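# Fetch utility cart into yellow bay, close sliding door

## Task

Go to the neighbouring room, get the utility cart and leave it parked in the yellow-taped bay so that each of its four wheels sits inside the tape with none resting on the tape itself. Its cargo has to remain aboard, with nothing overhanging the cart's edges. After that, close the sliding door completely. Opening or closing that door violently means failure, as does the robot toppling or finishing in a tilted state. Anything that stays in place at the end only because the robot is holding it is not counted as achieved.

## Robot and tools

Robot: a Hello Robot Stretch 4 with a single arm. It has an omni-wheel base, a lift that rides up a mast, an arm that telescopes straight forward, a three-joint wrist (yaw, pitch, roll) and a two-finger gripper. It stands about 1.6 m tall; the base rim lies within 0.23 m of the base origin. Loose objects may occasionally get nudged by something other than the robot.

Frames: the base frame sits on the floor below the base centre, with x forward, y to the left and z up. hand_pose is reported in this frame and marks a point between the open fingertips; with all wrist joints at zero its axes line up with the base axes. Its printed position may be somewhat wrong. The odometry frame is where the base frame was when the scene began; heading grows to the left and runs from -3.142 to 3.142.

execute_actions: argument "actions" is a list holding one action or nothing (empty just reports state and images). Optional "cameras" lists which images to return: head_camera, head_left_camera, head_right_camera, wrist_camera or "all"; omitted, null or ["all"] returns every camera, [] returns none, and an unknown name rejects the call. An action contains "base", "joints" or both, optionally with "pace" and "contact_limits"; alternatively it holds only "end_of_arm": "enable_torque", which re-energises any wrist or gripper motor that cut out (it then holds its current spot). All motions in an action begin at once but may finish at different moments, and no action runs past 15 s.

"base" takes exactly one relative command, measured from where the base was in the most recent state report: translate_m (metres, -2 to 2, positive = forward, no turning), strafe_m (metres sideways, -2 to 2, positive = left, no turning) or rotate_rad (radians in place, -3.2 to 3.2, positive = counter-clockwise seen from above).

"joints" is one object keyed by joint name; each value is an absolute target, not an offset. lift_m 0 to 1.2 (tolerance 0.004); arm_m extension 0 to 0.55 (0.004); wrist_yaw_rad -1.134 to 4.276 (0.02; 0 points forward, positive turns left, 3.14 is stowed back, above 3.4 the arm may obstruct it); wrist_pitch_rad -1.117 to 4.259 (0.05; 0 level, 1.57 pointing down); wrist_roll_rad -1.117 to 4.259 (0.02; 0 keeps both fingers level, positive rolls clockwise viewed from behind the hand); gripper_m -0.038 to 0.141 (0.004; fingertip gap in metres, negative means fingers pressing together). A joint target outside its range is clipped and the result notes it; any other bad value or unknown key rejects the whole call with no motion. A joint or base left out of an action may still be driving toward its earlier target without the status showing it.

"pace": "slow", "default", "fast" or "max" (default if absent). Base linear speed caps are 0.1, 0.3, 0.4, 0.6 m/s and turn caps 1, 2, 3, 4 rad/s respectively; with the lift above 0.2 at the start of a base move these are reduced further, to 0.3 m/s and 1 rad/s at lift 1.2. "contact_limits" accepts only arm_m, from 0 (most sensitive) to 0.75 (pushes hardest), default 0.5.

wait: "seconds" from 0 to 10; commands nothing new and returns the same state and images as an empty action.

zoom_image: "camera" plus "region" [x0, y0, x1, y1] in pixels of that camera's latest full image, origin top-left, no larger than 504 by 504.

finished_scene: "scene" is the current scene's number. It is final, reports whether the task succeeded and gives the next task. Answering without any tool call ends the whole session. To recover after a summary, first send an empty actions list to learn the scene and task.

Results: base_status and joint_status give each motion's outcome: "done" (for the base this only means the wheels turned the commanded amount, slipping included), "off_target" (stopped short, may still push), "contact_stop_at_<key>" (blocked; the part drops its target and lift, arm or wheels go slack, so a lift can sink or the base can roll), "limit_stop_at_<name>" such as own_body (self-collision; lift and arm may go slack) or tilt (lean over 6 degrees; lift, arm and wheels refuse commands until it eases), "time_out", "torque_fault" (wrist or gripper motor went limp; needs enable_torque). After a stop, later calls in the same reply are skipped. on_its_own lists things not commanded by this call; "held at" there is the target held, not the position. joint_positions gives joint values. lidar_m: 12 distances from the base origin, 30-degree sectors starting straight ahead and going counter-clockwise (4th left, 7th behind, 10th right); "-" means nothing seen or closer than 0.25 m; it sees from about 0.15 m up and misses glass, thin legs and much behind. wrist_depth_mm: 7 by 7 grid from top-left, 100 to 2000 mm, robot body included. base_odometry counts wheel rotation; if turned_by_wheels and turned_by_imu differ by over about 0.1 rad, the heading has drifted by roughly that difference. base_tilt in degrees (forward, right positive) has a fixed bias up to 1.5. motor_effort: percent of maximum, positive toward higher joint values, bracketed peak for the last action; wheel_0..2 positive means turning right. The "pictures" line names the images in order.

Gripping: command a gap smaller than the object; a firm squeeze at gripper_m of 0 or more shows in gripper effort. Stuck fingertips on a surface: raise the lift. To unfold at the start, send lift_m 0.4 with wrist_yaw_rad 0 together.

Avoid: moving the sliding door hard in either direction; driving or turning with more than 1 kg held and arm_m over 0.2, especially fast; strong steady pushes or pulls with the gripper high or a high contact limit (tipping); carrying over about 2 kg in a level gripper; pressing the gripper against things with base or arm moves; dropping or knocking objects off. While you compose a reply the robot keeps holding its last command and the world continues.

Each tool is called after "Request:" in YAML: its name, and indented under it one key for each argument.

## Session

Request:
execute_actions:
  actions: []

Scene clock: 0.00 s.
base_odometry: x=+0.000 y=+0.000 heading=+0.000 (m, m, rad; odometry frame)
turned_by_wheels: +0.000 (rad since the last result)
turned_by_imu: +0.000 (rad since the last result)
base_tilt: forward=-0.4 right=+0.2 (deg)
lidar_m: 0.96 0.99 1.30 1.30 1.36 1.08 1.02 1.07 1.41 2.42 1.36 1.01
base_status: not commanded
joint_positions: lift_m=+0.135 arm_m=-0.003 wrist_yaw_rad=+3.221 wrist_pitch_rad=+0.018 wrist_roll_rad=+0.015 gripper_m=+0.057
joint_status: not commanded
motor_effort: lift_m=+18 arm_m=+0 wrist_yaw_rad=-2 wrist_pitch_rad=-5 wrist_roll_rad=+0 gripper_m=+0 wheel_0=+0 wheel_1=+0 wheel_2=+0 (%)
hand_pose: x=-0.1261 y=+0.0643 z=+0.3079 quat_wxyz=(-0.040, -0.009, +0.007, +0.999) (m; base frame)
wrist_depth_mm: - 135 134 1182 1160 1138 1138 / - - 133 1182 1160 1138 1138 / - 109 134 1160 1160 1138 1138 / - 127 144 1182 1160 1160 1138 / 196 1205 1205 1182 1182 1138 1138 / 214 1182 195 1160 193 1138 1118 / 214 809 866 143 866 798 866
pictures: head_camera, head_left_camera, head_right_camera, wrist_camera
Images, in order (width x height): head_camera 420x560, head_left_camera 420x672, head_right_camera 420x672, wrist_camera 616x392.

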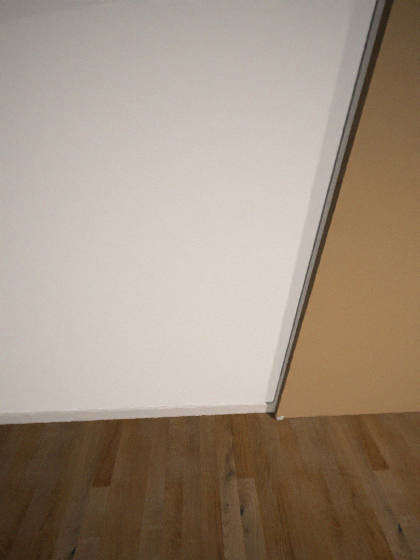

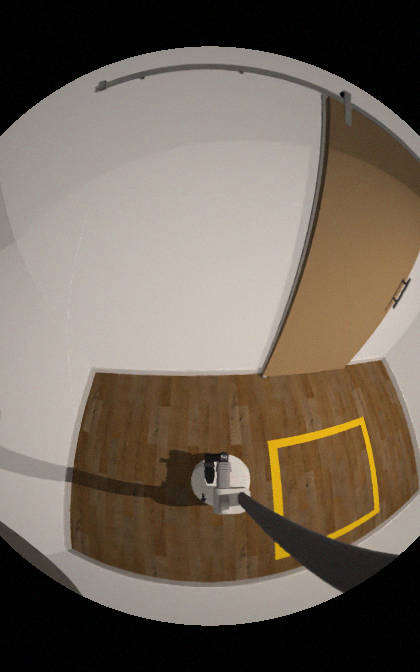

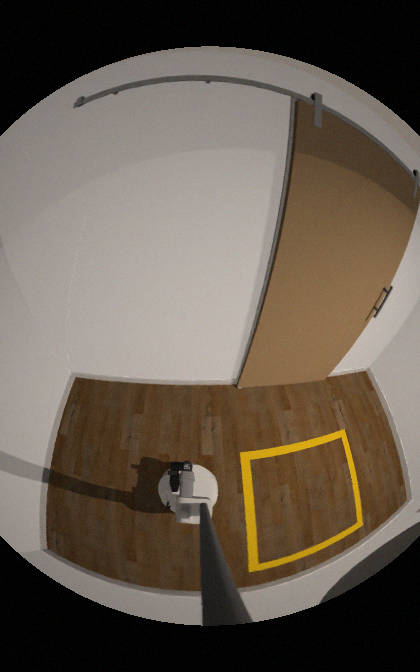

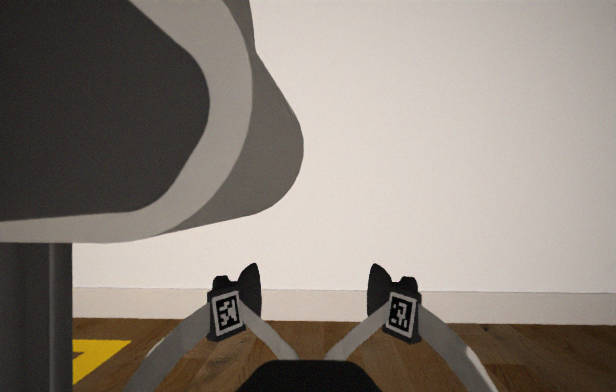

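Request:
execute_actions:
  actions:
    - {"base":{"strafe_m":-0.95},"joints":{"lift_m":0.88,"wrist_yaw_rad":1.57,"arm_m":0.05,"gripper_m":0.1}}

Scene clock: 34.57 s.
base_odometry: x=+0.000 y=-0.950 heading=+0.000 (m, m, rad; odometry frame)
turned_by_wheels: +0.000 (rad since the last result)
turned_by_imu: +0.002 (rad since the last result)
base_tilt: forward=-0.4 right=+0.2 (deg)
lidar_m: 0.94 0.98 1.39 2.24 1.47 1.04 0.98 1.01 1.35 1.45 1.49 1.00
base_status: done
joint_positions: lift_m=+0.880 arm_m=+0.049 wrist_yaw_rad=+1.570 wrist_pitch_rad=+0.018 wrist_roll_rad=+0.015 gripper_m=+0.100
joint_status: all done
motor_effort: lift_m=+22(27) arm_m=+5(5) wrist_yaw_rad=-2(6) wrist_pitch_rad=-8(9) wrist_roll_rad=-1(1) gripper_m=-3(6) wheel_0=+0(8) wheel_1=-1(12) wheel_2=+0(1) (%)
hand_pose: x=+0.3076 y=+0.2884 z=+1.0526 quat_wxyz=(+0.707, -0.001, +0.012, +0.707) (m; base frame)
wrist_depth_mm: - - - - - 1499 1042 / - - - - - 1537 1042 / - - - - - 1499 1042 / - - - - - 1537 1042 / - - - - - 1537 1042 / - - 199 - 211 1308 1042 / - - - 144 - 1336 1042
pictures: head_camera, head_left_camera, head_right_camera, wrist_camera
Images, in order (width x height): head_camera 420x560, head_left_camera 420x672, head_right_camera 420x672, wrist_camera 616x392.

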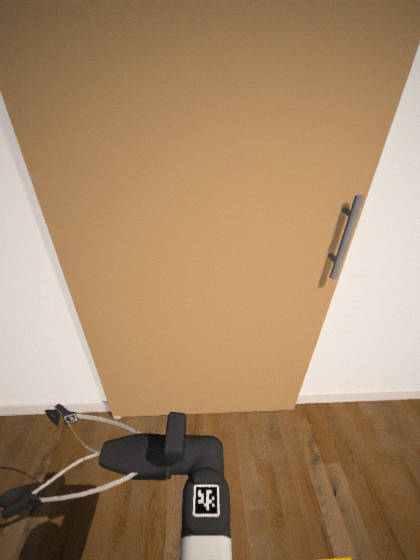

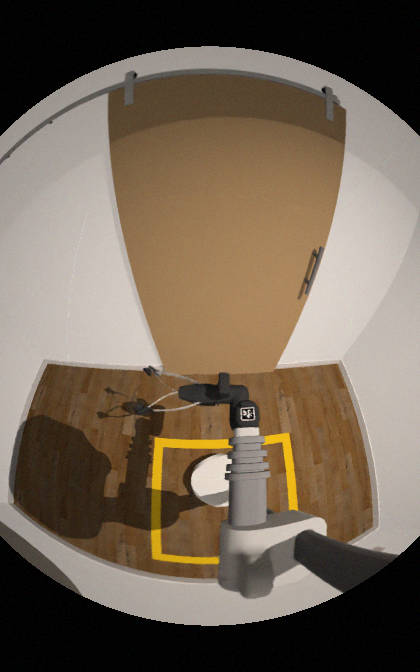

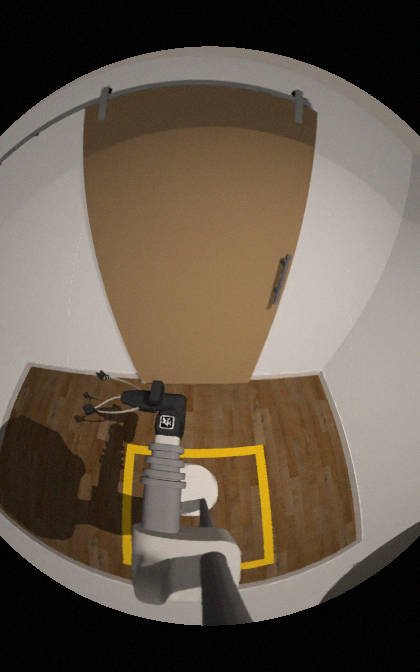

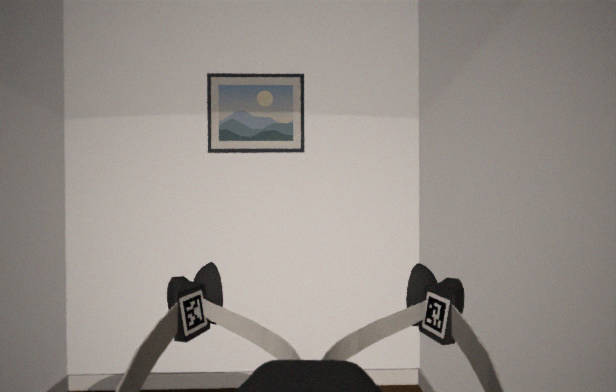

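Request:
execute_actions:
  actions:
    - {"base":{"strafe_m":-0.75},"joints":{"gripper_m":0.06}}
  cameras: []

Request:
execute_actions:
  actions:
    - {"base":{"translate_m":0.52}}

Scene clock: 47.43 s.
base_odometry: x=+0.000 y=-1.700 heading=+0.000 (m, m, rad; odometry frame)
turned_by_wheels: +0.000 (rad since the last result)
turned_by_imu: +0.002 (rad since the last result)
base_tilt: forward=-0.5 right=+0.2 (deg)
lidar_m: 1.00 0.94 1.34 3.00 1.41 1.00 0.93 0.97 0.76 0.71 0.73 0.97
base_status: done
joint_positions: lift_m=+0.880 arm_m=+0.049 wrist_yaw_rad=+1.570 wrist_pitch_rad=+0.018 wrist_roll_rad=+0.015 gripper_m=+0.060
joint_status: all done
motor_effort: lift_m=+21(22) arm_m=+5(5) wrist_yaw_rad=-2(2) wrist_pitch_rad=-8(7) wrist_roll_rad=+0(0) gripper_m=-4(10) wheel_0=+0(9) wheel_1=+0(6) wheel_2=+0(0) (%)
hand_pose: x=+0.3076 y=+0.2884 z=+1.0527 quat_wxyz=(+0.707, -0.001, +0.012, +0.707) (m; base frame)
wrist_depth_mm: - - - - - 1576 1008 / 1983 - - - - 1576 1008 / - - - - - 1618 1008 / 1983 - - - - 1618 1025 / 1983 - - - - 1618 1025 / 1983 - 196 - 194 1576 1025 / - - - 143 - 1397 1025
pictures: none
No camera images: the call's "cameras" was empty. Leave "cameras" out to get every camera's image.

Scene clock: 50.67 s.
base_odometry: x=+0.520 y=-1.700 heading=+0.000 (m, m, rad; odometry frame)
turned_by_wheels: +0.000 (rad since the last result)
turned_by_imu: -0.002 (rad since the last result)
base_tilt: forward=-0.3 right=+0.2 (deg)
lidar_m: 0.52 0.47 0.64 1.78 2.21 1.55 1.46 1.03 0.73 0.67 0.71 0.55
base_status: done
joint_positions: lift_m=+0.880 arm_m=+0.049 wrist_yaw_rad=+1.570 wrist_pitch_rad=+0.018 wrist_roll_rad=+0.015 gripper_m=+0.060
joint_status: not commanded
motor_effort: lift_m=+21(21) arm_m=+6(6) wrist_yaw_rad=-2(2) wrist_pitch_rad=-6(8) wrist_roll_rad=+0(0) gripper_m=-4(3) wheel_0=+1(5) wheel_1=+1(1) wheel_2=+0(9) (%)
hand_pose: x=+0.3076 y=+0.2884 z=+1.0527 quat_wxyz=(+0.707, -0.001, +0.012, +0.707) (m; base frame)
wrist_depth_mm: - - - - 676 209 259 / - - - - 676 209 259 / - - - - 683 211 260 / - - - - 683 211 260 / - - - - 683 211 242 / - - 196 - 195 211 242 / - - - 143 609 200 262
pictures: head_camera, head_left_camera, head_right_camera, wrist_camera
Images, in order (width x height): head_camera 420x560, head_left_camera 420x672, head_right_camera 420x672, wrist_camera 616x392.

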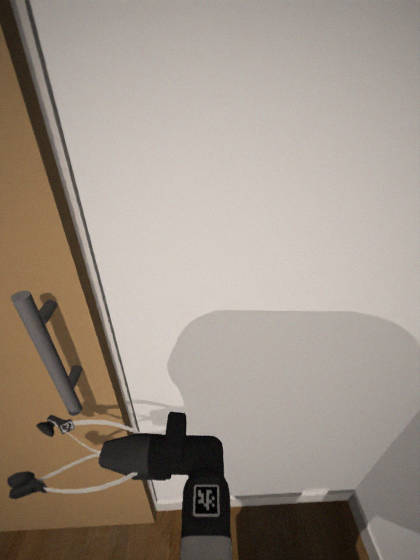

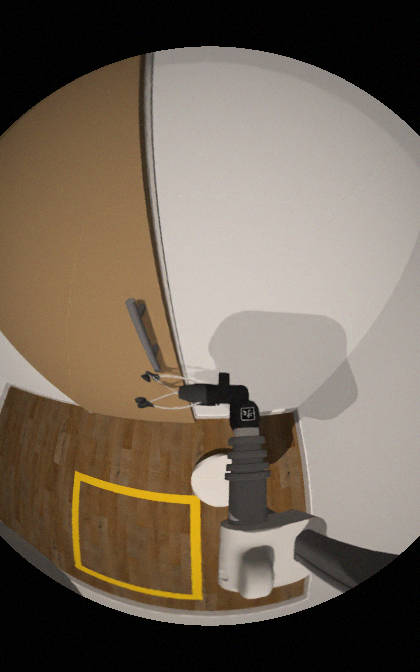

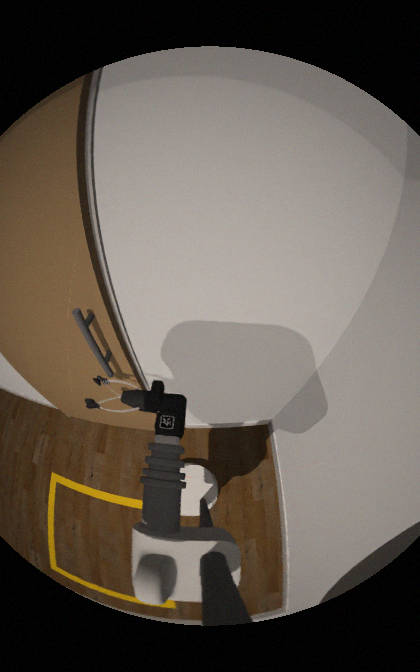

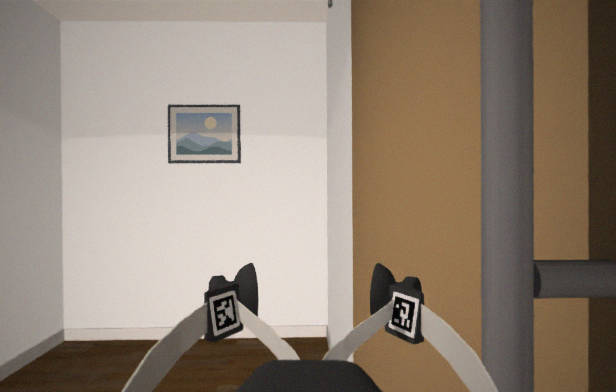

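Request:
execute_actions:
  actions:
    - {"base":{"strafe_m":-0.1}}
  cameras: []

Request:
execute_actions:
  actions:
    - {"joints":{"arm_m":0.155}}
  cameras: ["wrist_camera"]

Scene clock: 58.37 s.
base_odometry: x=+0.520 y=-1.800 heading=+0.000 (m, m, rad; odometry frame)
turned_by_wheels: +0.000 (rad since the last result)
turned_by_imu: -0.001 (rad since the last result)
base_tilt: forward=-0.4 right=+0.2 (deg)
lidar_m: 0.51 0.53 0.65 1.80 2.18 1.56 1.45 0.90 0.64 0.58 0.60 0.55
base_status: done
joint_positions: lift_m=+0.880 arm_m=+0.049 wrist_yaw_rad=+1.570 wrist_pitch_rad=+0.018 wrist_roll_rad=+0.015 gripper_m=+0.060
joint_status: not commanded
motor_effort: lift_m=+21(21) arm_m=+5(5) wrist_yaw_rad=-2(2) wrist_pitch_rad=-6(6) wrist_roll_rad=-1(0) gripper_m=-5(2) wheel_0=-1(7) wheel_1=+1(7) wheel_2=+0(1) (%)
hand_pose: x=+0.3076 y=+0.2884 z=+1.0527 quat_wxyz=(+0.707, -0.001, +0.012, +0.707) (m; base frame)
wrist_depth_mm: - - - - 691 303 259 / - - - - 691 322 260 / - - - - 699 324 260 / - - - - 699 324 262 / - - - - 707 306 262 / - - 197 - 195 325 262 / - - - 143 627 325 262
pictures: none
No camera images: the call's "cameras" was empty. Leave "cameras" out to get every camera's image.

Scene clock: 59.67 s.
base_odometry: x=+0.520 y=-1.800 heading=+0.000 (m, m, rad; odometry frame)
turned_by_wheels: +0.000 (rad since the last result)
turned_by_imu: +0.000 (rad since the last result)
base_tilt: forward=-0.3 right=+0.2 (deg)
lidar_m: 0.51 0.53 0.65 1.80 2.19 1.54 1.44 0.89 0.62 0.58 0.62 0.56
base_status: not commanded
joint_positions: lift_m=+0.880 arm_m=+0.154 wrist_yaw_rad=+1.570 wrist_pitch_rad=+0.018 wrist_roll_rad=+0.015 gripper_m=+0.060
joint_status: all done
motor_effort: lift_m=+21(21) arm_m=+5(6) wrist_yaw_rad=-2(2) wrist_pitch_rad=-6(7) wrist_roll_rad=+0(0) gripper_m=-2(1) wheel_0=-1(1) wheel_1=+0(1) wheel_2=+0(0) (%)
hand_pose: x=+0.4126 y=+0.2884 z=+1.0527 quat_wxyz=(+0.707, -0.001, +0.012, +0.707) (m; base frame)
wrist_depth_mm: - - - 559 274 243 192 / - - - 768 276 243 193 / - - - 768 277 243 194 / - - - 778 278 243 194 / - - - 585 279 244 193 / - - 196 798 195 244 194 / - - - 143 254 236 195
pictures: wrist_camera
Images, in order (width x height): wrist_camera 616x392.

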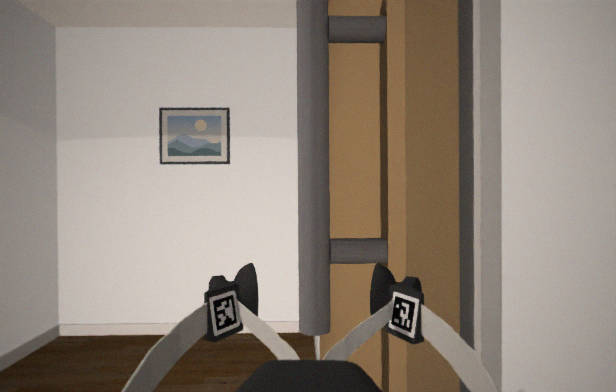

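Request:
execute_actions:
  actions:
    - {"joints":{"lift_m":0.97,"gripper_m":0.045,"arm_m":0.15}}
  cameras: []

Request:
execute_actions:
  actions:
    - {"base":{"strafe_m":0.085},"pace":"slow"}
  cameras: ["wrist_camera"]

Scene clock: 71.60 s.
base_odometry: x=+0.520 y=-1.800 heading=+0.000 (m, m, rad; odometry frame)
turned_by_wheels: +0.000 (rad since the last result)
turned_by_imu: -0.001 (rad since the last result)
base_tilt: forward=-0.5 right=+0.2 (deg)
lidar_m: 0.52 0.52 0.66 1.80 2.19 1.54 1.45 0.88 0.62 0.58 0.60 0.56
base_status: not commanded
joint_positions: lift_m=+0.970 arm_m=+0.151 wrist_yaw_rad=+1.570 wrist_pitch_rad=+0.018 wrist_roll_rad=+0.015 gripper_m=+0.045
joint_status: all done
motor_effort: lift_m=+22(25) arm_m=-6(6) wrist_yaw_rad=-2(2) wrist_pitch_rad=-6(6) wrist_roll_rad=+0(0) gripper_m=-3(4) wheel_0=-2(1) wheel_1=+0(0) wheel_2=+0(0) (%)
hand_pose: x=+0.4095 y=+0.2884 z=+1.1426 quat_wxyz=(+0.707, -0.001, +0.012, +0.707) (m; base frame)
wrist_depth_mm: - - - - 287 244 198 / - - - 798 287 244 198 / - - - 798 289 244 198 / - - - 597 290 244 198 / - - - 609 291 246 198 / - - 197 310 199 246 199 / - - - 146 260 241 200
pictures: none
No camera images: the call's "cameras" was empty. Leave "cameras" out to get every camera's image.

Scene clock: 73.60 s.
base_odometry: x=+0.520 y=-1.715 heading=+0.000 (m, m, rad; odometry frame)
turned_by_wheels: +0.000 (rad since the last result)
turned_by_imu: -0.001 (rad since the last result)
base_tilt: forward=-0.4 right=+0.1 (deg)
lidar_m: 0.51 0.47 0.65 1.80 2.18 1.55 1.45 1.03 0.72 0.66 0.70 0.55
base_status: done
joint_positions: lift_m=+0.970 arm_m=+0.151 wrist_yaw_rad=+1.570 wrist_pitch_rad=+0.018 wrist_roll_rad=+0.015 gripper_m=+0.045
joint_status: not commanded
motor_effort: lift_m=+22(22) arm_m=-5(5) wrist_yaw_rad=-2(2) wrist_pitch_rad=-7(6) wrist_roll_rad=-1(0) gripper_m=-1(3) wheel_0=-1(5) wheel_1=+2(9) wheel_2=+0(0) (%)
hand_pose: x=+0.4095 y=+0.2884 z=+1.1426 quat_wxyz=(+0.707, -0.001, +0.012, +0.707) (m; base frame)
wrist_depth_mm: - - - 225 271 167 168 / - - - 226 241 168 168 / - - - 229 220 168 168 / - - - 564 274 168 168 / - - - 569 276 168 169 / - - 198 219 198 168 169 / - - - 146 246 169 169
pictures: wrist_camera
Images, in order (width x height): wrist_camera 616x392.

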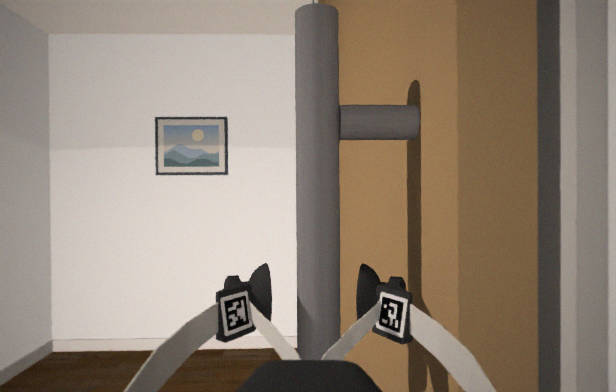

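Good. Slightly deeper, grip, push.

Request:
execute_actions:
  actions:
    - {"base":{"strafe_m":0.025},"pace":"slow"}
  cameras: []

Request:
execute_actions:
  actions:
    - {"joints":{"gripper_m":-0.03}}
  cameras: []

Request:
execute_actions:
  actions:
    - {"base":{"strafe_m":0.15},"pace":"slow"}
  cameras: ["head_left_camera","wrist_camera"]

Scene clock: 80.13 s.
base_odometry: x=+0.520 y=-1.690 heading=+0.000 (m, m, rad; odometry frame)
turned_by_wheels: +0.000 (rad since the last result)
turned_by_imu: -0.001 (rad since the last result)
base_tilt: forward=-0.3 right=+0.2 (deg)
lidar_m: 0.50 0.46 0.64 1.77 2.18 1.54 1.46 1.06 0.75 0.69 0.72 0.55
base_status: done
joint_positions: lift_m=+0.970 arm_m=+0.151 wrist_yaw_rad=+1.570 wrist_pitch_rad=+0.018 wrist_roll_rad=+0.015 gripper_m=+0.045
joint_status: not commanded
motor_effort: lift_m=+22(22) arm_m=-5(6) wrist_yaw_rad=-2(2) wrist_pitch_rad=-6(6) wrist_roll_rad=+0(1) gripper_m=-4(3) wheel_0=+1(6) wheel_1=+2(9) wheel_2=+0(0) (%)
hand_pose: x=+0.4095 y=+0.2884 z=+1.1426 quat_wxyz=(+0.707, -0.001, +0.012, +0.707) (m; base frame)
wrist_depth_mm: - - - 197 266 143 143 / - - - 197 212 143 143 / - - - 198 213 143 143 / - - - 199 270 143 143 / - - - 200 272 143 144 / - - 198 200 196 144 144 / - - - 146 242 143 144
pictures: none
No camera images: the call's "cameras" was empty. Leave "cameras" out to get every camera's image.

Scene clock: 81.60 s.
base_odometry: x=+0.520 y=-1.690 heading=+0.002 (m, m, rad; odometry frame)
turned_by_wheels: +0.002 (rad since the last result)
turned_by_imu: +0.011 (rad since the last result)
base_tilt: forward=-0.4 right=+0.1 (deg)
lidar_m: 0.51 0.46 0.65 1.83 2.17 1.54 1.47 1.05 0.74 0.70 0.71 0.54
base_status: not commanded
joint_positions: lift_m=+0.970 arm_m=+0.151 wrist_yaw_rad=+1.573 wrist_pitch_rad=+0.018 wrist_roll_rad=+0.015 gripper_m=-0.029
joint_status: all done
motor_effort: lift_m=+22(22) arm_m=-5(5) wrist_yaw_rad=-13(13) wrist_pitch_rad=-9(8) wrist_roll_rad=+0(0) gripper_m=-28(25) wheel_0=+16(16) wheel_1=+1(2) wheel_2=+10(10) (%)
hand_pose: x=+0.4085 y=+0.2887 z=+1.1425 quat_wxyz=(+0.706, -0.001, +0.012, +0.708) (m; base frame)
wrist_depth_mm: - - - 187 277 139 130 / - - - 187 216 140 130 / - - - 188 217 140 130 / - - - 189 278 140 131 / - - - 189 281 140 131 / - - 185 187 186 141 131 / - - - 181 219 137 131
pictures: none
No camera images: the call's "cameras" was empty. Leave "cameras" out to get every camera's image.

Scene clock: 84.27 s.
base_odometry: x=+0.520 y=-1.540 heading=+0.002 (m, m, rad; odometry frame)
turned_by_wheels: +0.000 (rad since the last result)
turned_by_imu: -0.009 (rad since the last result)
base_tilt: forward=-0.3 right=+0.1 (deg)
lidar_m: 0.50 0.42 0.64 1.77 2.18 1.56 1.47 1.26 0.90 0.84 0.77 0.53
base_status: done
joint_positions: lift_m=+0.970 arm_m=+0.151 wrist_yaw_rad=+1.572 wrist_pitch_rad=+0.018 wrist_roll_rad=+0.015 gripper_m=-0.030
joint_status: not commanded
motor_effort: lift_m=+22(22) arm_m=-4(5) wrist_yaw_rad=-7(15) wrist_pitch_rad=-9(11) wrist_roll_rad=+1(1) gripper_m=-13(26) wheel_0=-2(15) wheel_1=+3(4) wheel_2=-1(9) (%)
hand_pose: x=+0.4087 y=+0.2885 z=+1.1426 quat_wxyz=(+0.707, -0.001, +0.012, +0.707) (m; base frame)
wrist_depth_mm: - - - 117 185 120 - / - - - 118 122 120 - / - - - 118 236 123 - / - - - 118 236 124 - / - - - 118 238 124 - / - - 183 118 182 124 - / - - - 117 211 118 -
pictures: head_left_camera, wrist_camera
Images, in order (width x height): head_left_camera 420x672, wrist_camera 616x392.

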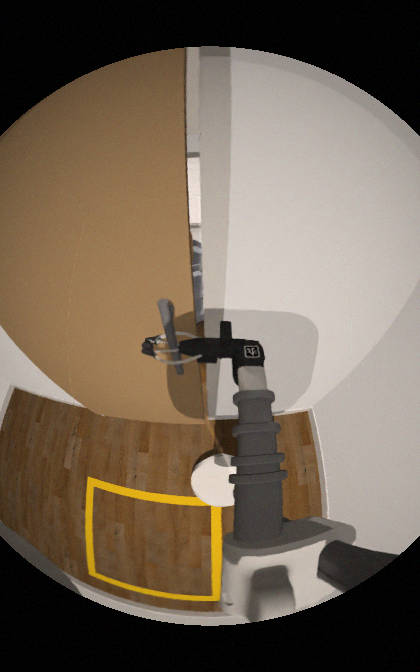

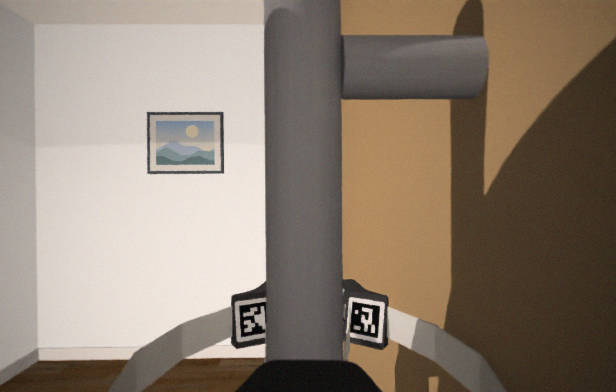

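Request:
execute_actions:
  actions:
    - {"base":{"strafe_m":0.6},"pace":"slow"}
  cameras: ["head_left_camera","head_right_camera"]

Scene clock: 96.10 s.
base_odometry: x=+0.518 y=-0.940 heading=+0.003 (m, m, rad; odometry frame)
turned_by_wheels: +0.001 (rad since the last result)
turned_by_imu: +0.020 (rad since the last result)
base_tilt: forward=-0.5 right=+0.2 (deg)
lidar_m: 1.44 0.42 0.63 1.83 2.17 1.57 1.49 1.56 1.53 1.45 0.71 0.71
base_status: done
joint_positions: lift_m=+0.970 arm_m=+0.150 wrist_yaw_rad=+1.586 wrist_pitch_rad=+0.018 wrist_roll_rad=+0.014 gripper_m=-0.030
joint_status: not commanded
on_its_own: wrist_yaw_rad is at rest, and its effort (-48) is outside its rest range (-13 to +13)
motor_effort: lift_m=+22(22) arm_m=+2(4) wrist_yaw_rad=-48(53) wrist_pitch_rad=-10(8) wrist_roll_rad=+1(1) gripper_m=-16(18) wheel_0=+3(10) wheel_1=+10(11) wheel_2=-5(6) (%)
hand_pose: x=+0.4035 y=+0.2897 z=+1.1425 quat_wxyz=(+0.702, -0.002, +0.012, +0.712) (m; base frame)
wrist_depth_mm: - - - 117 165 114 - / - - - 117 120 114 - / - - - 119 220 118 - / - - - 119 221 118 - / - - - 119 222 118 - / - - 176 119 176 119 - / - 156 - 116 194 118 -
pictures: head_left_camera, head_right_camera
Images, in order (width x height): head_left_camera 420x672, head_right_camera 420x672.

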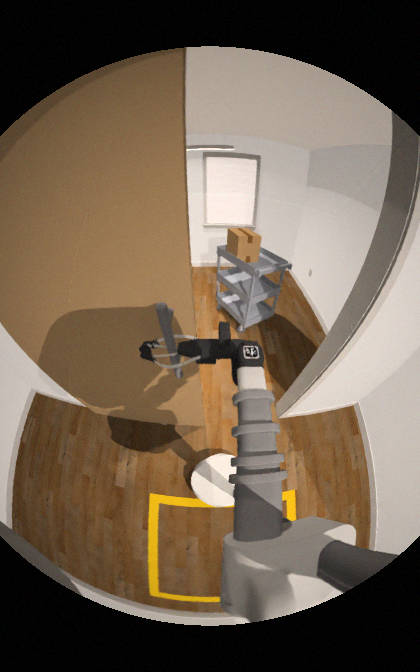

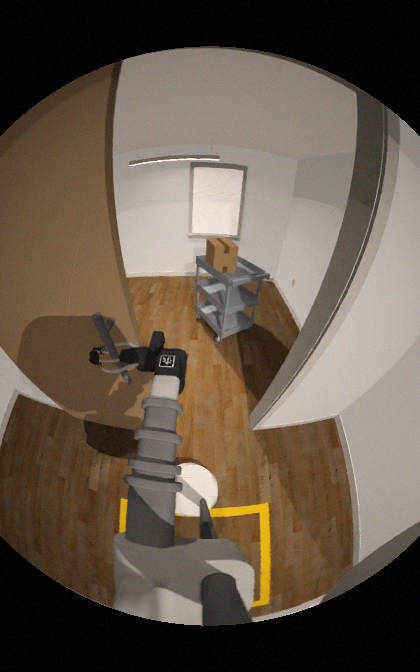

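Request:
execute_actions:
  actions:
    - {"base":{"strafe_m":0.1},"pace":"slow"}
  cameras: ["head_left_camera"]

Scene clock: 101.73 s.
base_odometry: x=+0.517 y=-0.840 heading=+0.003 (m, m, rad; odometry frame)
turned_by_wheels: +0.000 (rad since the last result)
turned_by_imu: +0.015 (rad since the last result)
base_tilt: forward=-0.4 right=+0.3 (deg)
lidar_m: 1.50 0.42 0.62 1.94 2.12 1.56 1.48 1.56 1.62 1.55 0.78 0.86
base_status: done
joint_positions: lift_m=+0.970 arm_m=+0.150 wrist_yaw_rad=+1.581 wrist_pitch_rad=+0.018 wrist_roll_rad=+0.014 gripper_m=-0.030
joint_status: not commanded
on_its_own: wrist_yaw_rad is at rest, and its effort (-35) is outside its rest range (-13 to +13)
motor_effort: lift_m=+20(22) arm_m=+3(3) wrist_yaw_rad=-35(58) wrist_pitch_rad=-8(19) wrist_roll_rad=+1(1) gripper_m=-17(15) wheel_0=+4(10) wheel_1=+5(14) wheel_2=-2(6) (%)
hand_pose: x=+0.4048 y=+0.2894 z=+1.1429 quat_wxyz=(+0.703, -0.001, +0.011, +0.711) (m; base frame)
wrist_depth_mm: - - - 142 224 118 - / - - - 141 141 118 - / - - - 142 227 118 - / - - - 142 228 119 - / - - - 142 229 119 - / - - 180 142 175 120 - / - 155 - 140 198 119 -
pictures: head_left_camera
Images, in order (width x height): head_left_camera 420x672.

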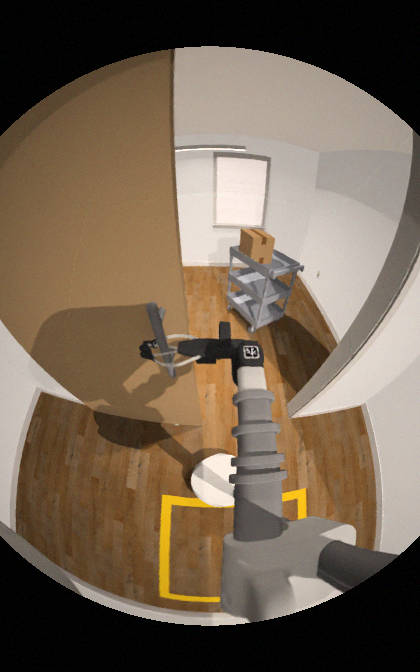

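Request:
execute_actions:
  actions:
    - {"base":{"strafe_m":0.08},"pace":"slow"}
  cameras: ["head_left_camera"]

Scene clock: 109.33 s.
base_odometry: x=+0.517 y=-0.760 heading=+0.005 (m, m, rad; odometry frame)
turned_by_wheels: +0.001 (rad since the last result)
turned_by_imu: -0.003 (rad since the last result)
base_tilt: forward=-0.5 right=+0.2 (deg)
lidar_m: 1.59 0.42 0.61 1.96 2.14 1.56 1.49 1.56 1.71 1.62 0.85 1.48
base_status: done
joint_positions: lift_m=+0.970 arm_m=+0.149 wrist_yaw_rad=+1.586 wrist_pitch_rad=+0.018 wrist_roll_rad=+0.015 gripper_m=-0.030
joint_status: not commanded
on_its_own: wrist_yaw_rad is at rest, and its effort (-47) is outside its rest range (-13 to +13)
motor_effort: lift_m=+20(20) arm_m=+4(4) wrist_yaw_rad=-47(62) wrist_pitch_rad=-4(12) wrist_roll_rad=+1(1) gripper_m=-18(18) wheel_0=+8(10) wheel_1=+11(13) wheel_2=+0(8) (%)
hand_pose: x=+0.4034 y=+0.2897 z=+1.1428 quat_wxyz=(+0.702, -0.001, +0.012, +0.712) (m; base frame)
wrist_depth_mm: - - - 124 197 118 - / - - - 123 125 118 - / - - - 125 233 120 - / - - - 125 235 121 - / - - - 125 236 121 - / - - 179 125 177 121 - / - - - 122 202 120 -
pictures: head_left_camera
Images, in order (width x height): head_left_camera 420x672.

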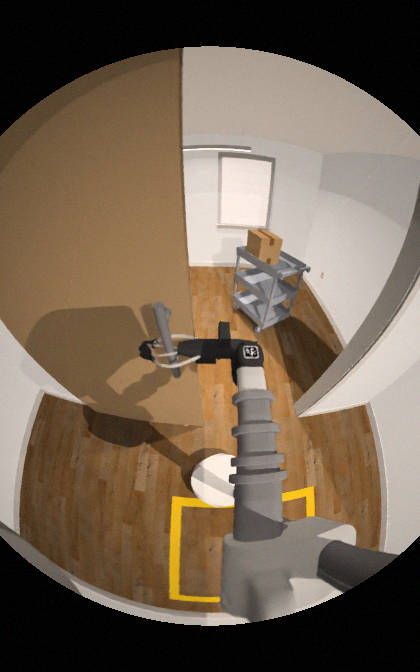

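Request:
execute_actions:
  actions:
    - {"joints":{"gripper_m":0.05}}
  cameras: []

Request:
execute_actions:
  actions:
    - {"base":{"strafe_m":-0.16}}
  cameras: []

Request:
execute_actions:
  actions:
    - {"base":{"translate_m":0.5},"joints":{"arm_m":0.0,"wrist_yaw_rad":0.0,"lift_m":0.655,"wrist_roll_rad":1.57,"gripper_m":0.1}}

Scene clock: 120.27 s.
base_odometry: x=+0.517 y=-0.760 heading=+0.004 (m, m, rad; odometry frame)
turned_by_wheels: -0.001 (rad since the last result)
turned_by_imu: -0.002 (rad since the last result)
base_tilt: forward=-0.5 right=+0.2 (deg)
lidar_m: 1.61 0.40 0.62 1.91 2.13 1.56 1.50 1.56 1.71 1.63 0.85 1.48
base_status: not commanded
joint_positions: lift_m=+0.970 arm_m=+0.149 wrist_yaw_rad=+1.582 wrist_pitch_rad=+0.018 wrist_roll_rad=+0.015 gripper_m=+0.050
joint_status: all done
on_its_own: wrist_yaw_rad is at rest, and its effort (-35) is outside its rest range (-13 to +13)
motor_effort: lift_m=+20(20) arm_m=+4(4) wrist_yaw_rad=-35(45) wrist_pitch_rad=-8(7) wrist_roll_rad=+1(0) gripper_m=+1(12) wheel_0=+1(7) wheel_1=+8(10) wheel_2=-3(3) (%)
hand_pose: x=+0.4046 y=+0.2894 z=+1.1429 quat_wxyz=(+0.703, -0.001, +0.012, +0.711) (m; base frame)
wrist_depth_mm: - - - 134 186 114 - / - - - 131 131 114 - / - - - 134 218 115 - / - - - 134 220 115 - / - - - 134 220 116 - / - - 191 133 185 116 - / - - - 129 191 115 -
pictures: none
No camera images: the call's "cameras" was empty. Leave "cameras" out to get every camera's image.

Scene clock: 122.03 s.
base_odometry: x=+0.517 y=-0.920 heading=+0.004 (m, m, rad; odometry frame)
turned_by_wheels: +0.000 (rad since the last result)
turned_by_imu: +0.000 (rad since the last result)
base_tilt: forward=-0.3 right=+0.2 (deg)
lidar_m: 1.46 0.50 0.61 1.94 2.15 1.55 1.49 1.57 1.52 1.47 0.73 0.75
base_status: done
joint_positions: lift_m=+0.970 arm_m=+0.149 wrist_yaw_rad=+1.570 wrist_pitch_rad=+0.018 wrist_roll_rad=+0.015 gripper_m=+0.050
joint_status: not commanded
motor_effort: lift_m=+20(20) arm_m=+4(4) wrist_yaw_rad=-2(39) wrist_pitch_rad=-7(6) wrist_roll_rad=+0(1) gripper_m=-2(3) wheel_0=+0(13) wheel_1=-1(5) wheel_2=+0(2) (%)
hand_pose: x=+0.4079 y=+0.2884 z=+1.1428 quat_wxyz=(+0.707, -0.001, +0.012, +0.707) (m; base frame)
wrist_depth_mm: - - - - 239 364 - / - - - 504 240 364 - / - - - 296 238 366 - / - - - 517 240 366 - / - - - 521 239 366 - / - - 196 525 196 366 - / - - - 144 240 364 -
pictures: none
No camera images: the call's "cameras" was empty. Leave "cameras" out to get every camera's image.

Scene clock: 125.20 s.
base_odometry: x=+1.017 y=-0.918 heading=+0.004 (m, m, rad; odometry frame)
turned_by_wheels: +0.000 (rad since the last result)
turned_by_imu: -0.002 (rad since the last result)
base_tilt: forward=-0.4 right=+0.2 (deg)
lidar_m: 1.05 2.84 0.43 0.28 0.35 2.09 1.99 2.10 1.53 0.51 0.57 0.97
base_status: done
joint_positions: lift_m=+0.655 arm_m=+0.001 wrist_yaw_rad=+0.000 wrist_pitch_rad=+0.018 wrist_roll_rad=+1.570 gripper_m=+0.100
joint_status: all done
motor_effort: lift_m=+13(17) arm_m=-5(7) wrist_yaw_rad=-3(11) wrist_pitch_rad=-7(7) wrist_roll_rad=+1(6) gripper_m=-2(0) wheel_0=+1(6) wheel_1=+1(5) wheel_2=+0(9) (%)
hand_pose: x=+0.4603 y=-0.0874 z=+0.8283 quat_wxyz=(+0.707, +0.707, +0.006, -0.006) (m; base frame)
wrist_depth_mm: - - - - - 1098 1060 / - - - 1042 - 831 1078 / - - - 1008 1464 831 1042 / - - - 1060 - 1366 1098 / - - - - - 1808 1205 / - - 200 - 213 1708 1336 / - - - 145 - 1661 1308
pictures: head_camera, head_left_camera, head_right_camera, wrist_camera
Images, in order (width x height): head_camera 420x560, head_left_camera 420x672, head_right_camera 420x672, wrist_camera 616x392.

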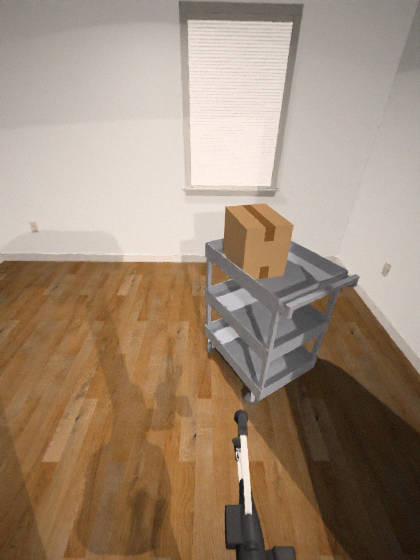

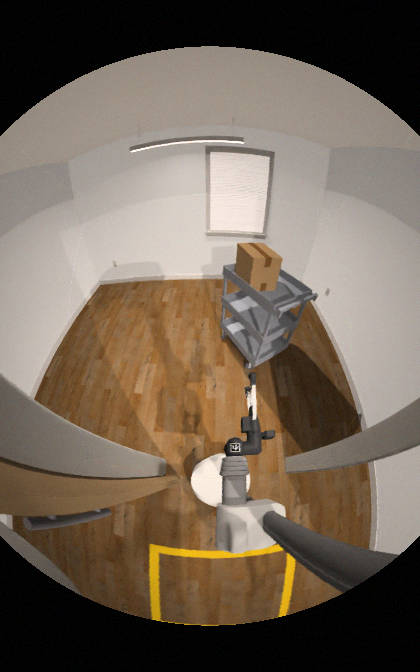

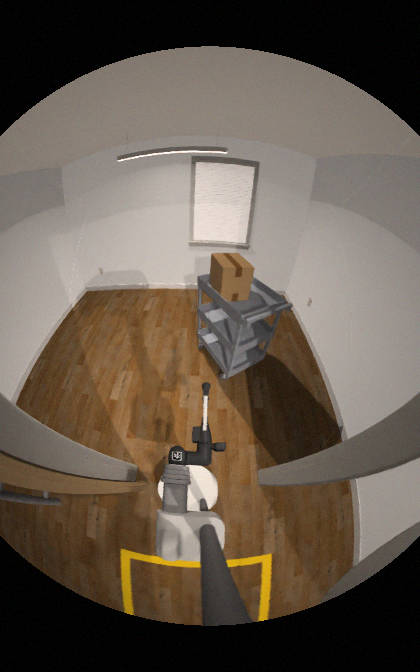

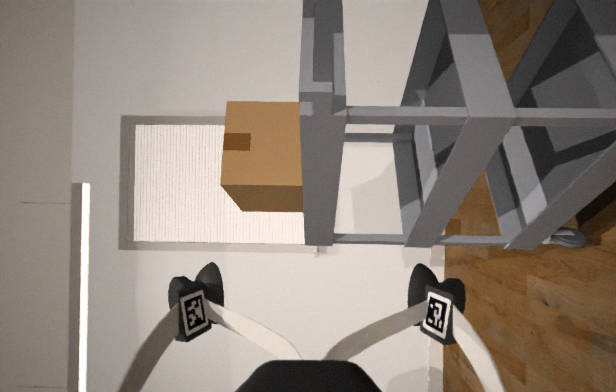

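Request:
execute_actions:
  actions:
    - {"base":{"strafe_m":-0.11}}
  cameras: []

Request:
execute_actions:
  actions:
    - {"base":{"translate_m":0.45}}
  cameras: []

Request:
execute_actions:
  actions:
    - {"base":{"strafe_m":-0.3}}

Scene clock: 140.70 s.
base_odometry: x=+1.018 y=-1.028 heading=+0.004 (m, m, rad; odometry frame)
turned_by_wheels: +0.000 (rad since the last result)
turned_by_imu: -0.001 (rad since the last result)
base_tilt: forward=-0.4 right=+0.3 (deg)
lidar_m: 0.95 2.84 2.46 0.39 2.44 2.09 1.99 1.96 1.42 0.40 0.43 0.98
base_status: done
joint_positions: lift_m=+0.655 arm_m=+0.001 wrist_yaw_rad=+0.000 wrist_pitch_rad=+0.018 wrist_roll_rad=+1.570 gripper_m=+0.100
joint_status: not commanded
motor_effort: lift_m=+13(13) arm_m=-5(5) wrist_yaw_rad=-2(3) wrist_pitch_rad=-6(7) wrist_roll_rad=+1(2) gripper_m=-2(0) wheel_0=-1(8) wheel_1=+0(9) wheel_2=+0(1) (%)
hand_pose: x=+0.4603 y=-0.0874 z=+0.8283 quat_wxyz=(+0.707, +0.707, +0.006, -0.006) (m; base frame)
wrist_depth_mm: - - - - - 1618 1042 / - - - - - 1118 1060 / - - - 1042 1430 820 1060 / - - - 976 1430 842 1042 / - - - 1205 1366 1308 1160 / - - 199 - 213 1661 1308 / - - - 145 - 1708 1281
pictures: none
No camera images: the call's "cameras" was empty. Leave "cameras" out to get every camera's image.

Scene clock: 143.70 s.
base_odometry: x=+1.468 y=-1.027 heading=+0.004 (m, m, rad; odometry frame)
turned_by_wheels: +0.000 (rad since the last result)
turned_by_imu: -0.002 (rad since the last result)
base_tilt: forward=-0.4 right=+0.3 (deg)
lidar_m: 0.60 2.37 2.48 1.22 0.58 0.61 2.44 0.58 0.52 1.21 1.41 0.50
base_status: done
joint_positions: lift_m=+0.655 arm_m=+0.001 wrist_yaw_rad=+0.000 wrist_pitch_rad=+0.018 wrist_roll_rad=+1.570 gripper_m=+0.100
joint_status: not commanded
motor_effort: lift_m=+14(14) arm_m=-5(5) wrist_yaw_rad=-2(2) wrist_pitch_rad=-9(6) wrist_roll_rad=+1(1) gripper_m=-1(3) wheel_0=+0(5) wheel_1=+1(6) wheel_2=+0(10) (%)
hand_pose: x=+0.4603 y=-0.0874 z=+0.8283 quat_wxyz=(+0.707, +0.707, +0.006, -0.006) (m; base frame)
wrist_depth_mm: - - - 301 - 741 569 / - - - 250 - 809 564 / - - 580 304 307 310 309 / - - 554 370 - 842 574 / - - 539 512 - 831 530 / - - 199 768 213 676 1008 / - - - 146 - 1708 1308
pictures: none
No camera images: the call's "cameras" was empty. Leave "cameras" out to get every camera's image.

Scene clock: 146.03 s.
base_odometry: x=+1.469 y=-1.327 heading=+0.004 (m, m, rad; odometry frame)
turned_by_wheels: +0.000 (rad since the last result)
turned_by_imu: +0.001 (rad since the last result)
base_tilt: forward=-0.4 right=+0.2 (deg)
lidar_m: 0.46 0.66 2.78 1.24 0.84 2.54 2.44 0.31 0.44 1.06 1.09 0.64
base_status: done
joint_positions: lift_m=+0.655 arm_m=+0.001 wrist_yaw_rad=+0.000 wrist_pitch_rad=+0.018 wrist_roll_rad=+1.570 gripper_m=+0.100
joint_status: not commanded
motor_effort: lift_m=+14(14) arm_m=-5(5) wrist_yaw_rad=-2(2) wrist_pitch_rad=-7(5) wrist_roll_rad=+0(1) gripper_m=-3(1) wheel_0=+0(9) wheel_1=-1(10) wheel_2=+0(0) (%)
hand_pose: x=+0.4603 y=-0.0874 z=+0.8283 quat_wxyz=(+0.707, +0.707, +0.006, -0.006) (m; base frame)
wrist_depth_mm: - - - - - 1921 1308 / - - - 500 - 1808 1308 / - - - 488 - 621 496 / - - - 442 - 768 508 / - - - 404 - 831 574 / - - 199 375 213 723 559 / - 569 569 145 - 715 554
pictures: head_camera, head_left_camera, head_right_camera, wrist_camera
Images, in order (width x height): head_camera 420x560, head_left_camera 420x672, head_right_camera 420x672, wrist_camera 616x392.

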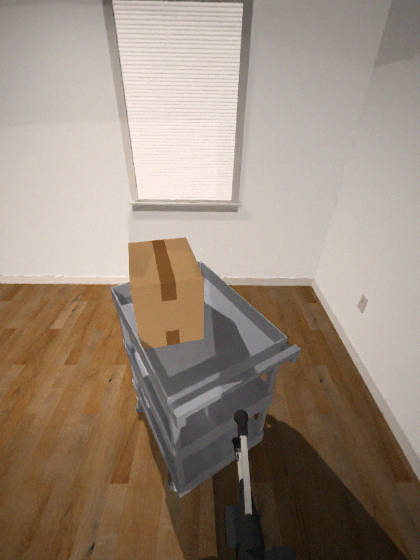

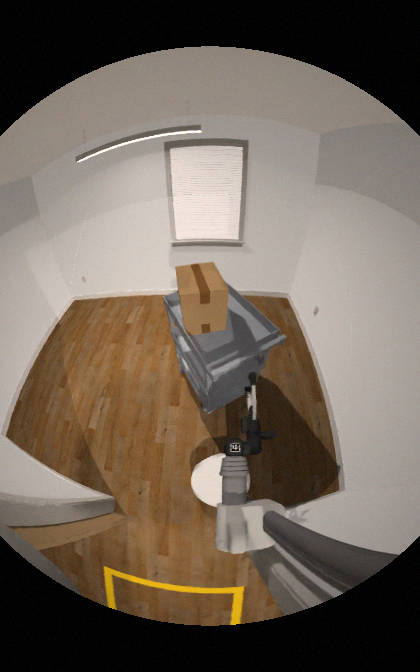

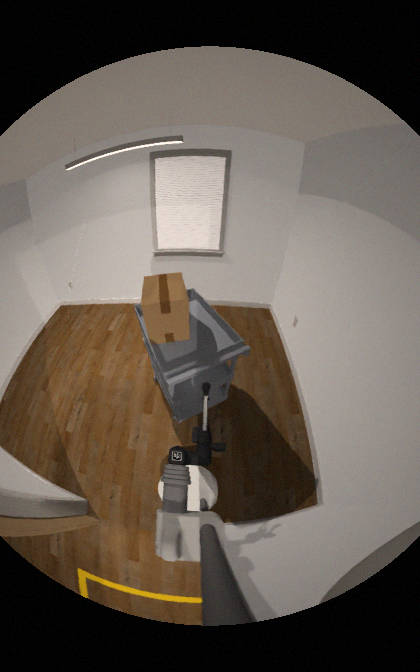

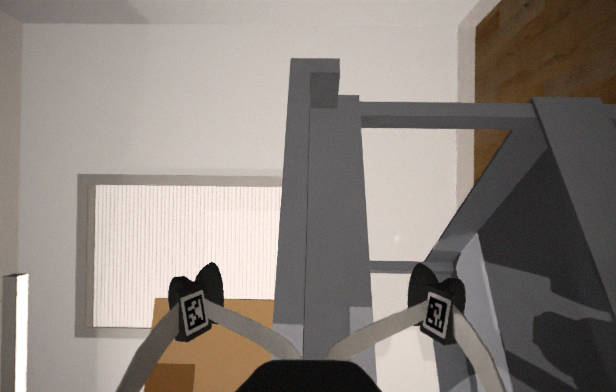

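Request:
execute_actions:
  actions:
    - {"joints":{"arm_m":0.17},"pace":"slow","contact_limits":{"arm_m":0.2}}
  cameras: ["head_camera","wrist_camera"]

Scene clock: 157.43 s.
base_odometry: x=+1.469 y=-1.327 heading=+0.004 (m, m, rad; odometry frame)
turned_by_wheels: +0.000 (rad since the last result)
turned_by_imu: -0.002 (rad since the last result)
base_tilt: forward=-0.3 right=+0.2 (deg)
lidar_m: 0.48 0.64 2.78 1.23 0.82 2.56 2.44 0.31 0.43 1.06 1.11 0.63
base_status: not commanded
joint_positions: lift_m=+0.655 arm_m=+0.169 wrist_yaw_rad=-0.001 wrist_pitch_rad=+0.018 wrist_roll_rad=+1.570 gripper_m=+0.100
joint_status: all done
motor_effort: lift_m=+14(14) arm_m=+6(5) wrist_yaw_rad=+0(1) wrist_pitch_rad=-6(8) wrist_roll_rad=+1(1) gripper_m=+1(2) wheel_0=+0(0) wheel_1=-1(0) wheel_2=+0(0) (%)
contact_limits: arm_m 0.2
hand_pose: x=+0.6282 y=-0.0876 z=+0.8284 quat_wxyz=(+0.707, +0.707, +0.006, -0.007) (m; base frame)
wrist_depth_mm: 1983 1983 1983 307 1983 1863 1336 / - 1983 1921 324 355 359 357 / 1983 1983 1983 293 1921 1921 492 / 1983 - 1921 268 1921 1921 535 / - 1983 1921 247 259 768 559 / 1983 1983 191 229 213 723 559 / - 415 413 145 223 723 554
pictures: head_camera, wrist_camera
Images, in order (width x height): head_camera 420x560, wrist_camera 616x392.

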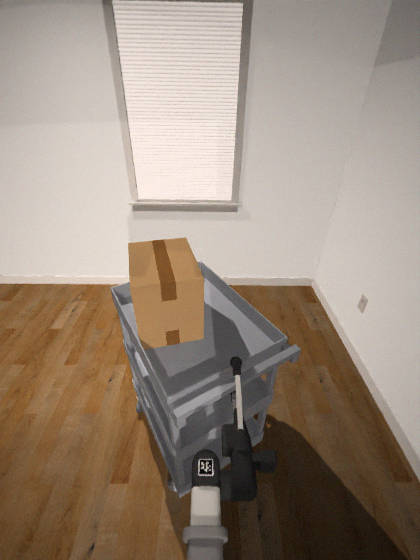

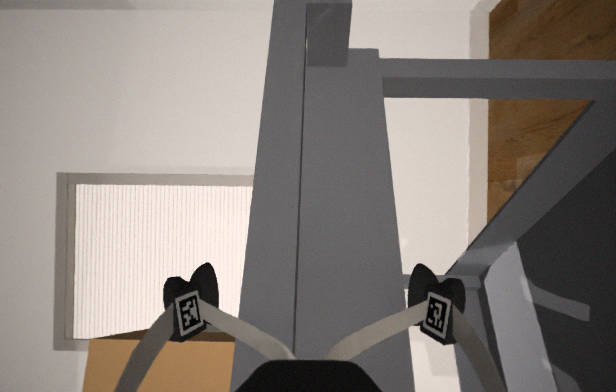

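Request:
execute_actions:
  actions:
    - {"joints":{"arm_m":0.2},"pace":"slow"}
  cameras: []

Request:
execute_actions:
  actions:
    - {"joints":{"gripper_m":-0.02}}
  cameras: []

Request:
execute_actions:
  actions:
    - {"joints":{"arm_m":0.08},"pace":"slow"}
  cameras: ["head_camera","head_left_camera","wrist_camera"]

Scene clock: 167.80 s.
base_odometry: x=+1.469 y=-1.327 heading=+0.004 (m, m, rad; odometry frame)
turned_by_wheels: +0.000 (rad since the last result)
turned_by_imu: -0.001 (rad since the last result)
base_tilt: forward=-0.4 right=+0.2 (deg)
lidar_m: 0.48 0.65 2.79 1.24 0.83 2.55 2.43 0.31 0.41 1.05 1.10 0.67
base_status: not commanded
joint_positions: lift_m=+0.655 arm_m=+0.199 wrist_yaw_rad=-0.005 wrist_pitch_rad=+0.016 wrist_roll_rad=+1.570 gripper_m=+0.100
joint_status: all done
motor_effort: lift_m=+14(14) arm_m=+8(9) wrist_yaw_rad=+13(13) wrist_pitch_rad=-1(7) wrist_roll_rad=-1(1) gripper_m=-2(1) wheel_0=-1(1) wheel_1=+0(0) wheel_2=-1(1) (%)
hand_pose: x=+0.6575 y=-0.0890 z=+0.8289 quat_wxyz=(+0.707, +0.707, +0.004, -0.008) (m; base frame)
wrist_depth_mm: 1983 1921 1921 283 1921 1863 1336 / 1983 1983 1983 298 327 334 332 / 1921 1983 1921 271 1921 1921 1281 / 1983 1983 1983 247 264 1921 525 / 1983 1921 1921 228 238 788 564 / 1921 1921 191 211 213 683 559 / 1983 392 387 150 201 723 559
pictures: none
No camera images: the call's "cameras" was empty. Leave "cameras" out to get every camera's image.

Scene clock: 169.73 s.
base_odometry: x=+1.469 y=-1.327 heading=+0.004 (m, m, rad; odometry frame)
turned_by_wheels: +0.000 (rad since the last result)
turned_by_imu: +0.000 (rad since the last result)
base_tilt: forward=-0.3 right=+0.2 (deg)
lidar_m: 0.47 0.62 2.76 1.25 0.83 2.57 2.45 0.32 0.43 1.05 1.10 0.64
base_status: not commanded
joint_positions: lift_m=+0.655 arm_m=+0.200 wrist_yaw_rad=+0.005 wrist_pitch_rad=+0.024 wrist_roll_rad=+1.569 gripper_m=-0.019
joint_status: all done
on_its_own: wrist_yaw_rad is at rest, and its effort (-15) is outside its rest range (-13 to +13)
motor_effort: lift_m=+14(14) arm_m=+2(8) wrist_yaw_rad=-15(13) wrist_pitch_rad=-23(24) wrist_roll_rad=+4(7) gripper_m=-35(37) wheel_0=-2(2) wheel_1=+0(1) wheel_2=+3(3) (%)
hand_pose: x=+0.6593 y=-0.0861 z=+0.8267 quat_wxyz=(+0.708, +0.706, +0.010, -0.007) (m; base frame)
wrist_depth_mm: 1921 1983 1921 268 1921 1808 1255 / 1921 1921 1921 271 301 322 319 / 1921 1921 1983 252 1921 1921 1308 / 1921 1921 1921 232 245 1921 512 / 1983 1983 1921 215 222 750 549 / 1921 1921 148 200 200 190 549 / 1983 375 136 156 190 654 144
pictures: none
No camera images: the call's "cameras" was empty. Leave "cameras" out to get every camera's image.

Scene clock: 172.23 s.
base_odometry: x=+1.469 y=-1.327 heading=+0.004 (m, m, rad; odometry frame)
turned_by_wheels: +0.000 (rad since the last result)
turned_by_imu: +0.000 (rad since the last result)
base_tilt: forward=-0.3 right=+0.1 (deg)
lidar_m: 0.38 0.39 2.79 1.23 0.84 2.54 2.43 0.33 0.44 1.05 1.08 0.51
base_status: not commanded
joint_positions: lift_m=+0.655 arm_m=+0.081 wrist_yaw_rad=+0.001 wrist_pitch_rad=+0.024 wrist_roll_rad=+1.569 gripper_m=-0.019
joint_status: all done
on_its_own: wrist_pitch_rad is at rest, and its effort (-24) is outside its rest range (-23 to +23)
motor_effort: lift_m=+14(14) arm_m=-7(11) wrist_yaw_rad=-6(26) wrist_pitch_rad=-24(25) wrist_roll_rad=+1(4) gripper_m=-34(36) wheel_0=+0(1) wheel_1=+0(0) wheel_2=+5(5) (%)
hand_pose: x=+0.5407 y=-0.0871 z=+0.8265 quat_wxyz=(+0.708, +0.707, +0.009, -0.008) (m; base frame)
wrist_depth_mm: - - - 266 290 294 293 / - - - 260 307 1808 1281 / - - 1983 243 253 1921 500 / - 1983 - 229 236 1808 539 / - - - 216 220 788 549 / - 512 152 204 205 190 549 / - 392 144 150 196 661 144
pictures: head_camera, head_left_camera, wrist_camera
Images, in order (width x height): head_camera 420x560, head_left_camera 420x672, wrist_camera 616x392.

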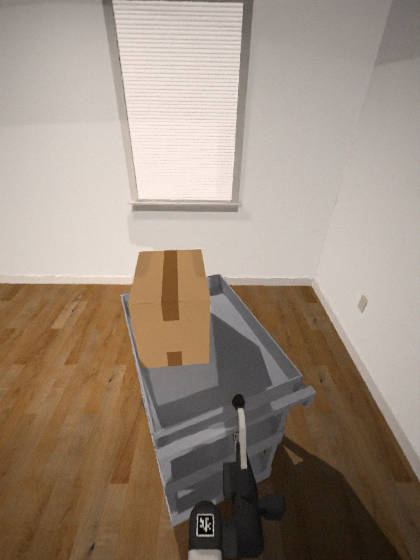

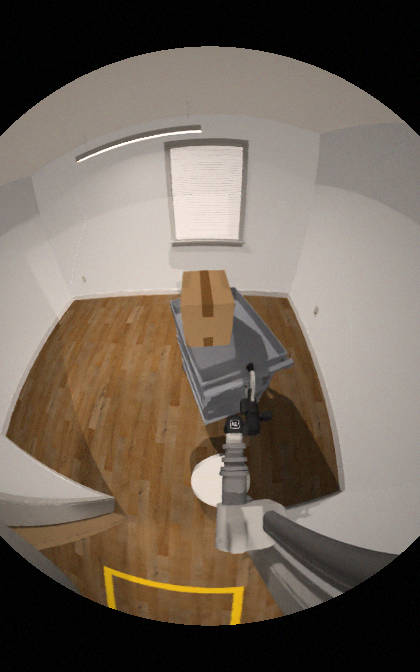

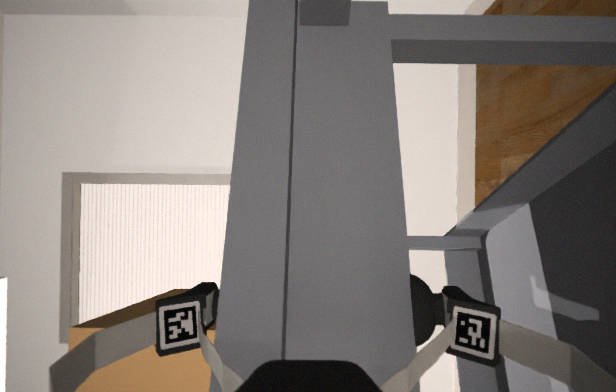

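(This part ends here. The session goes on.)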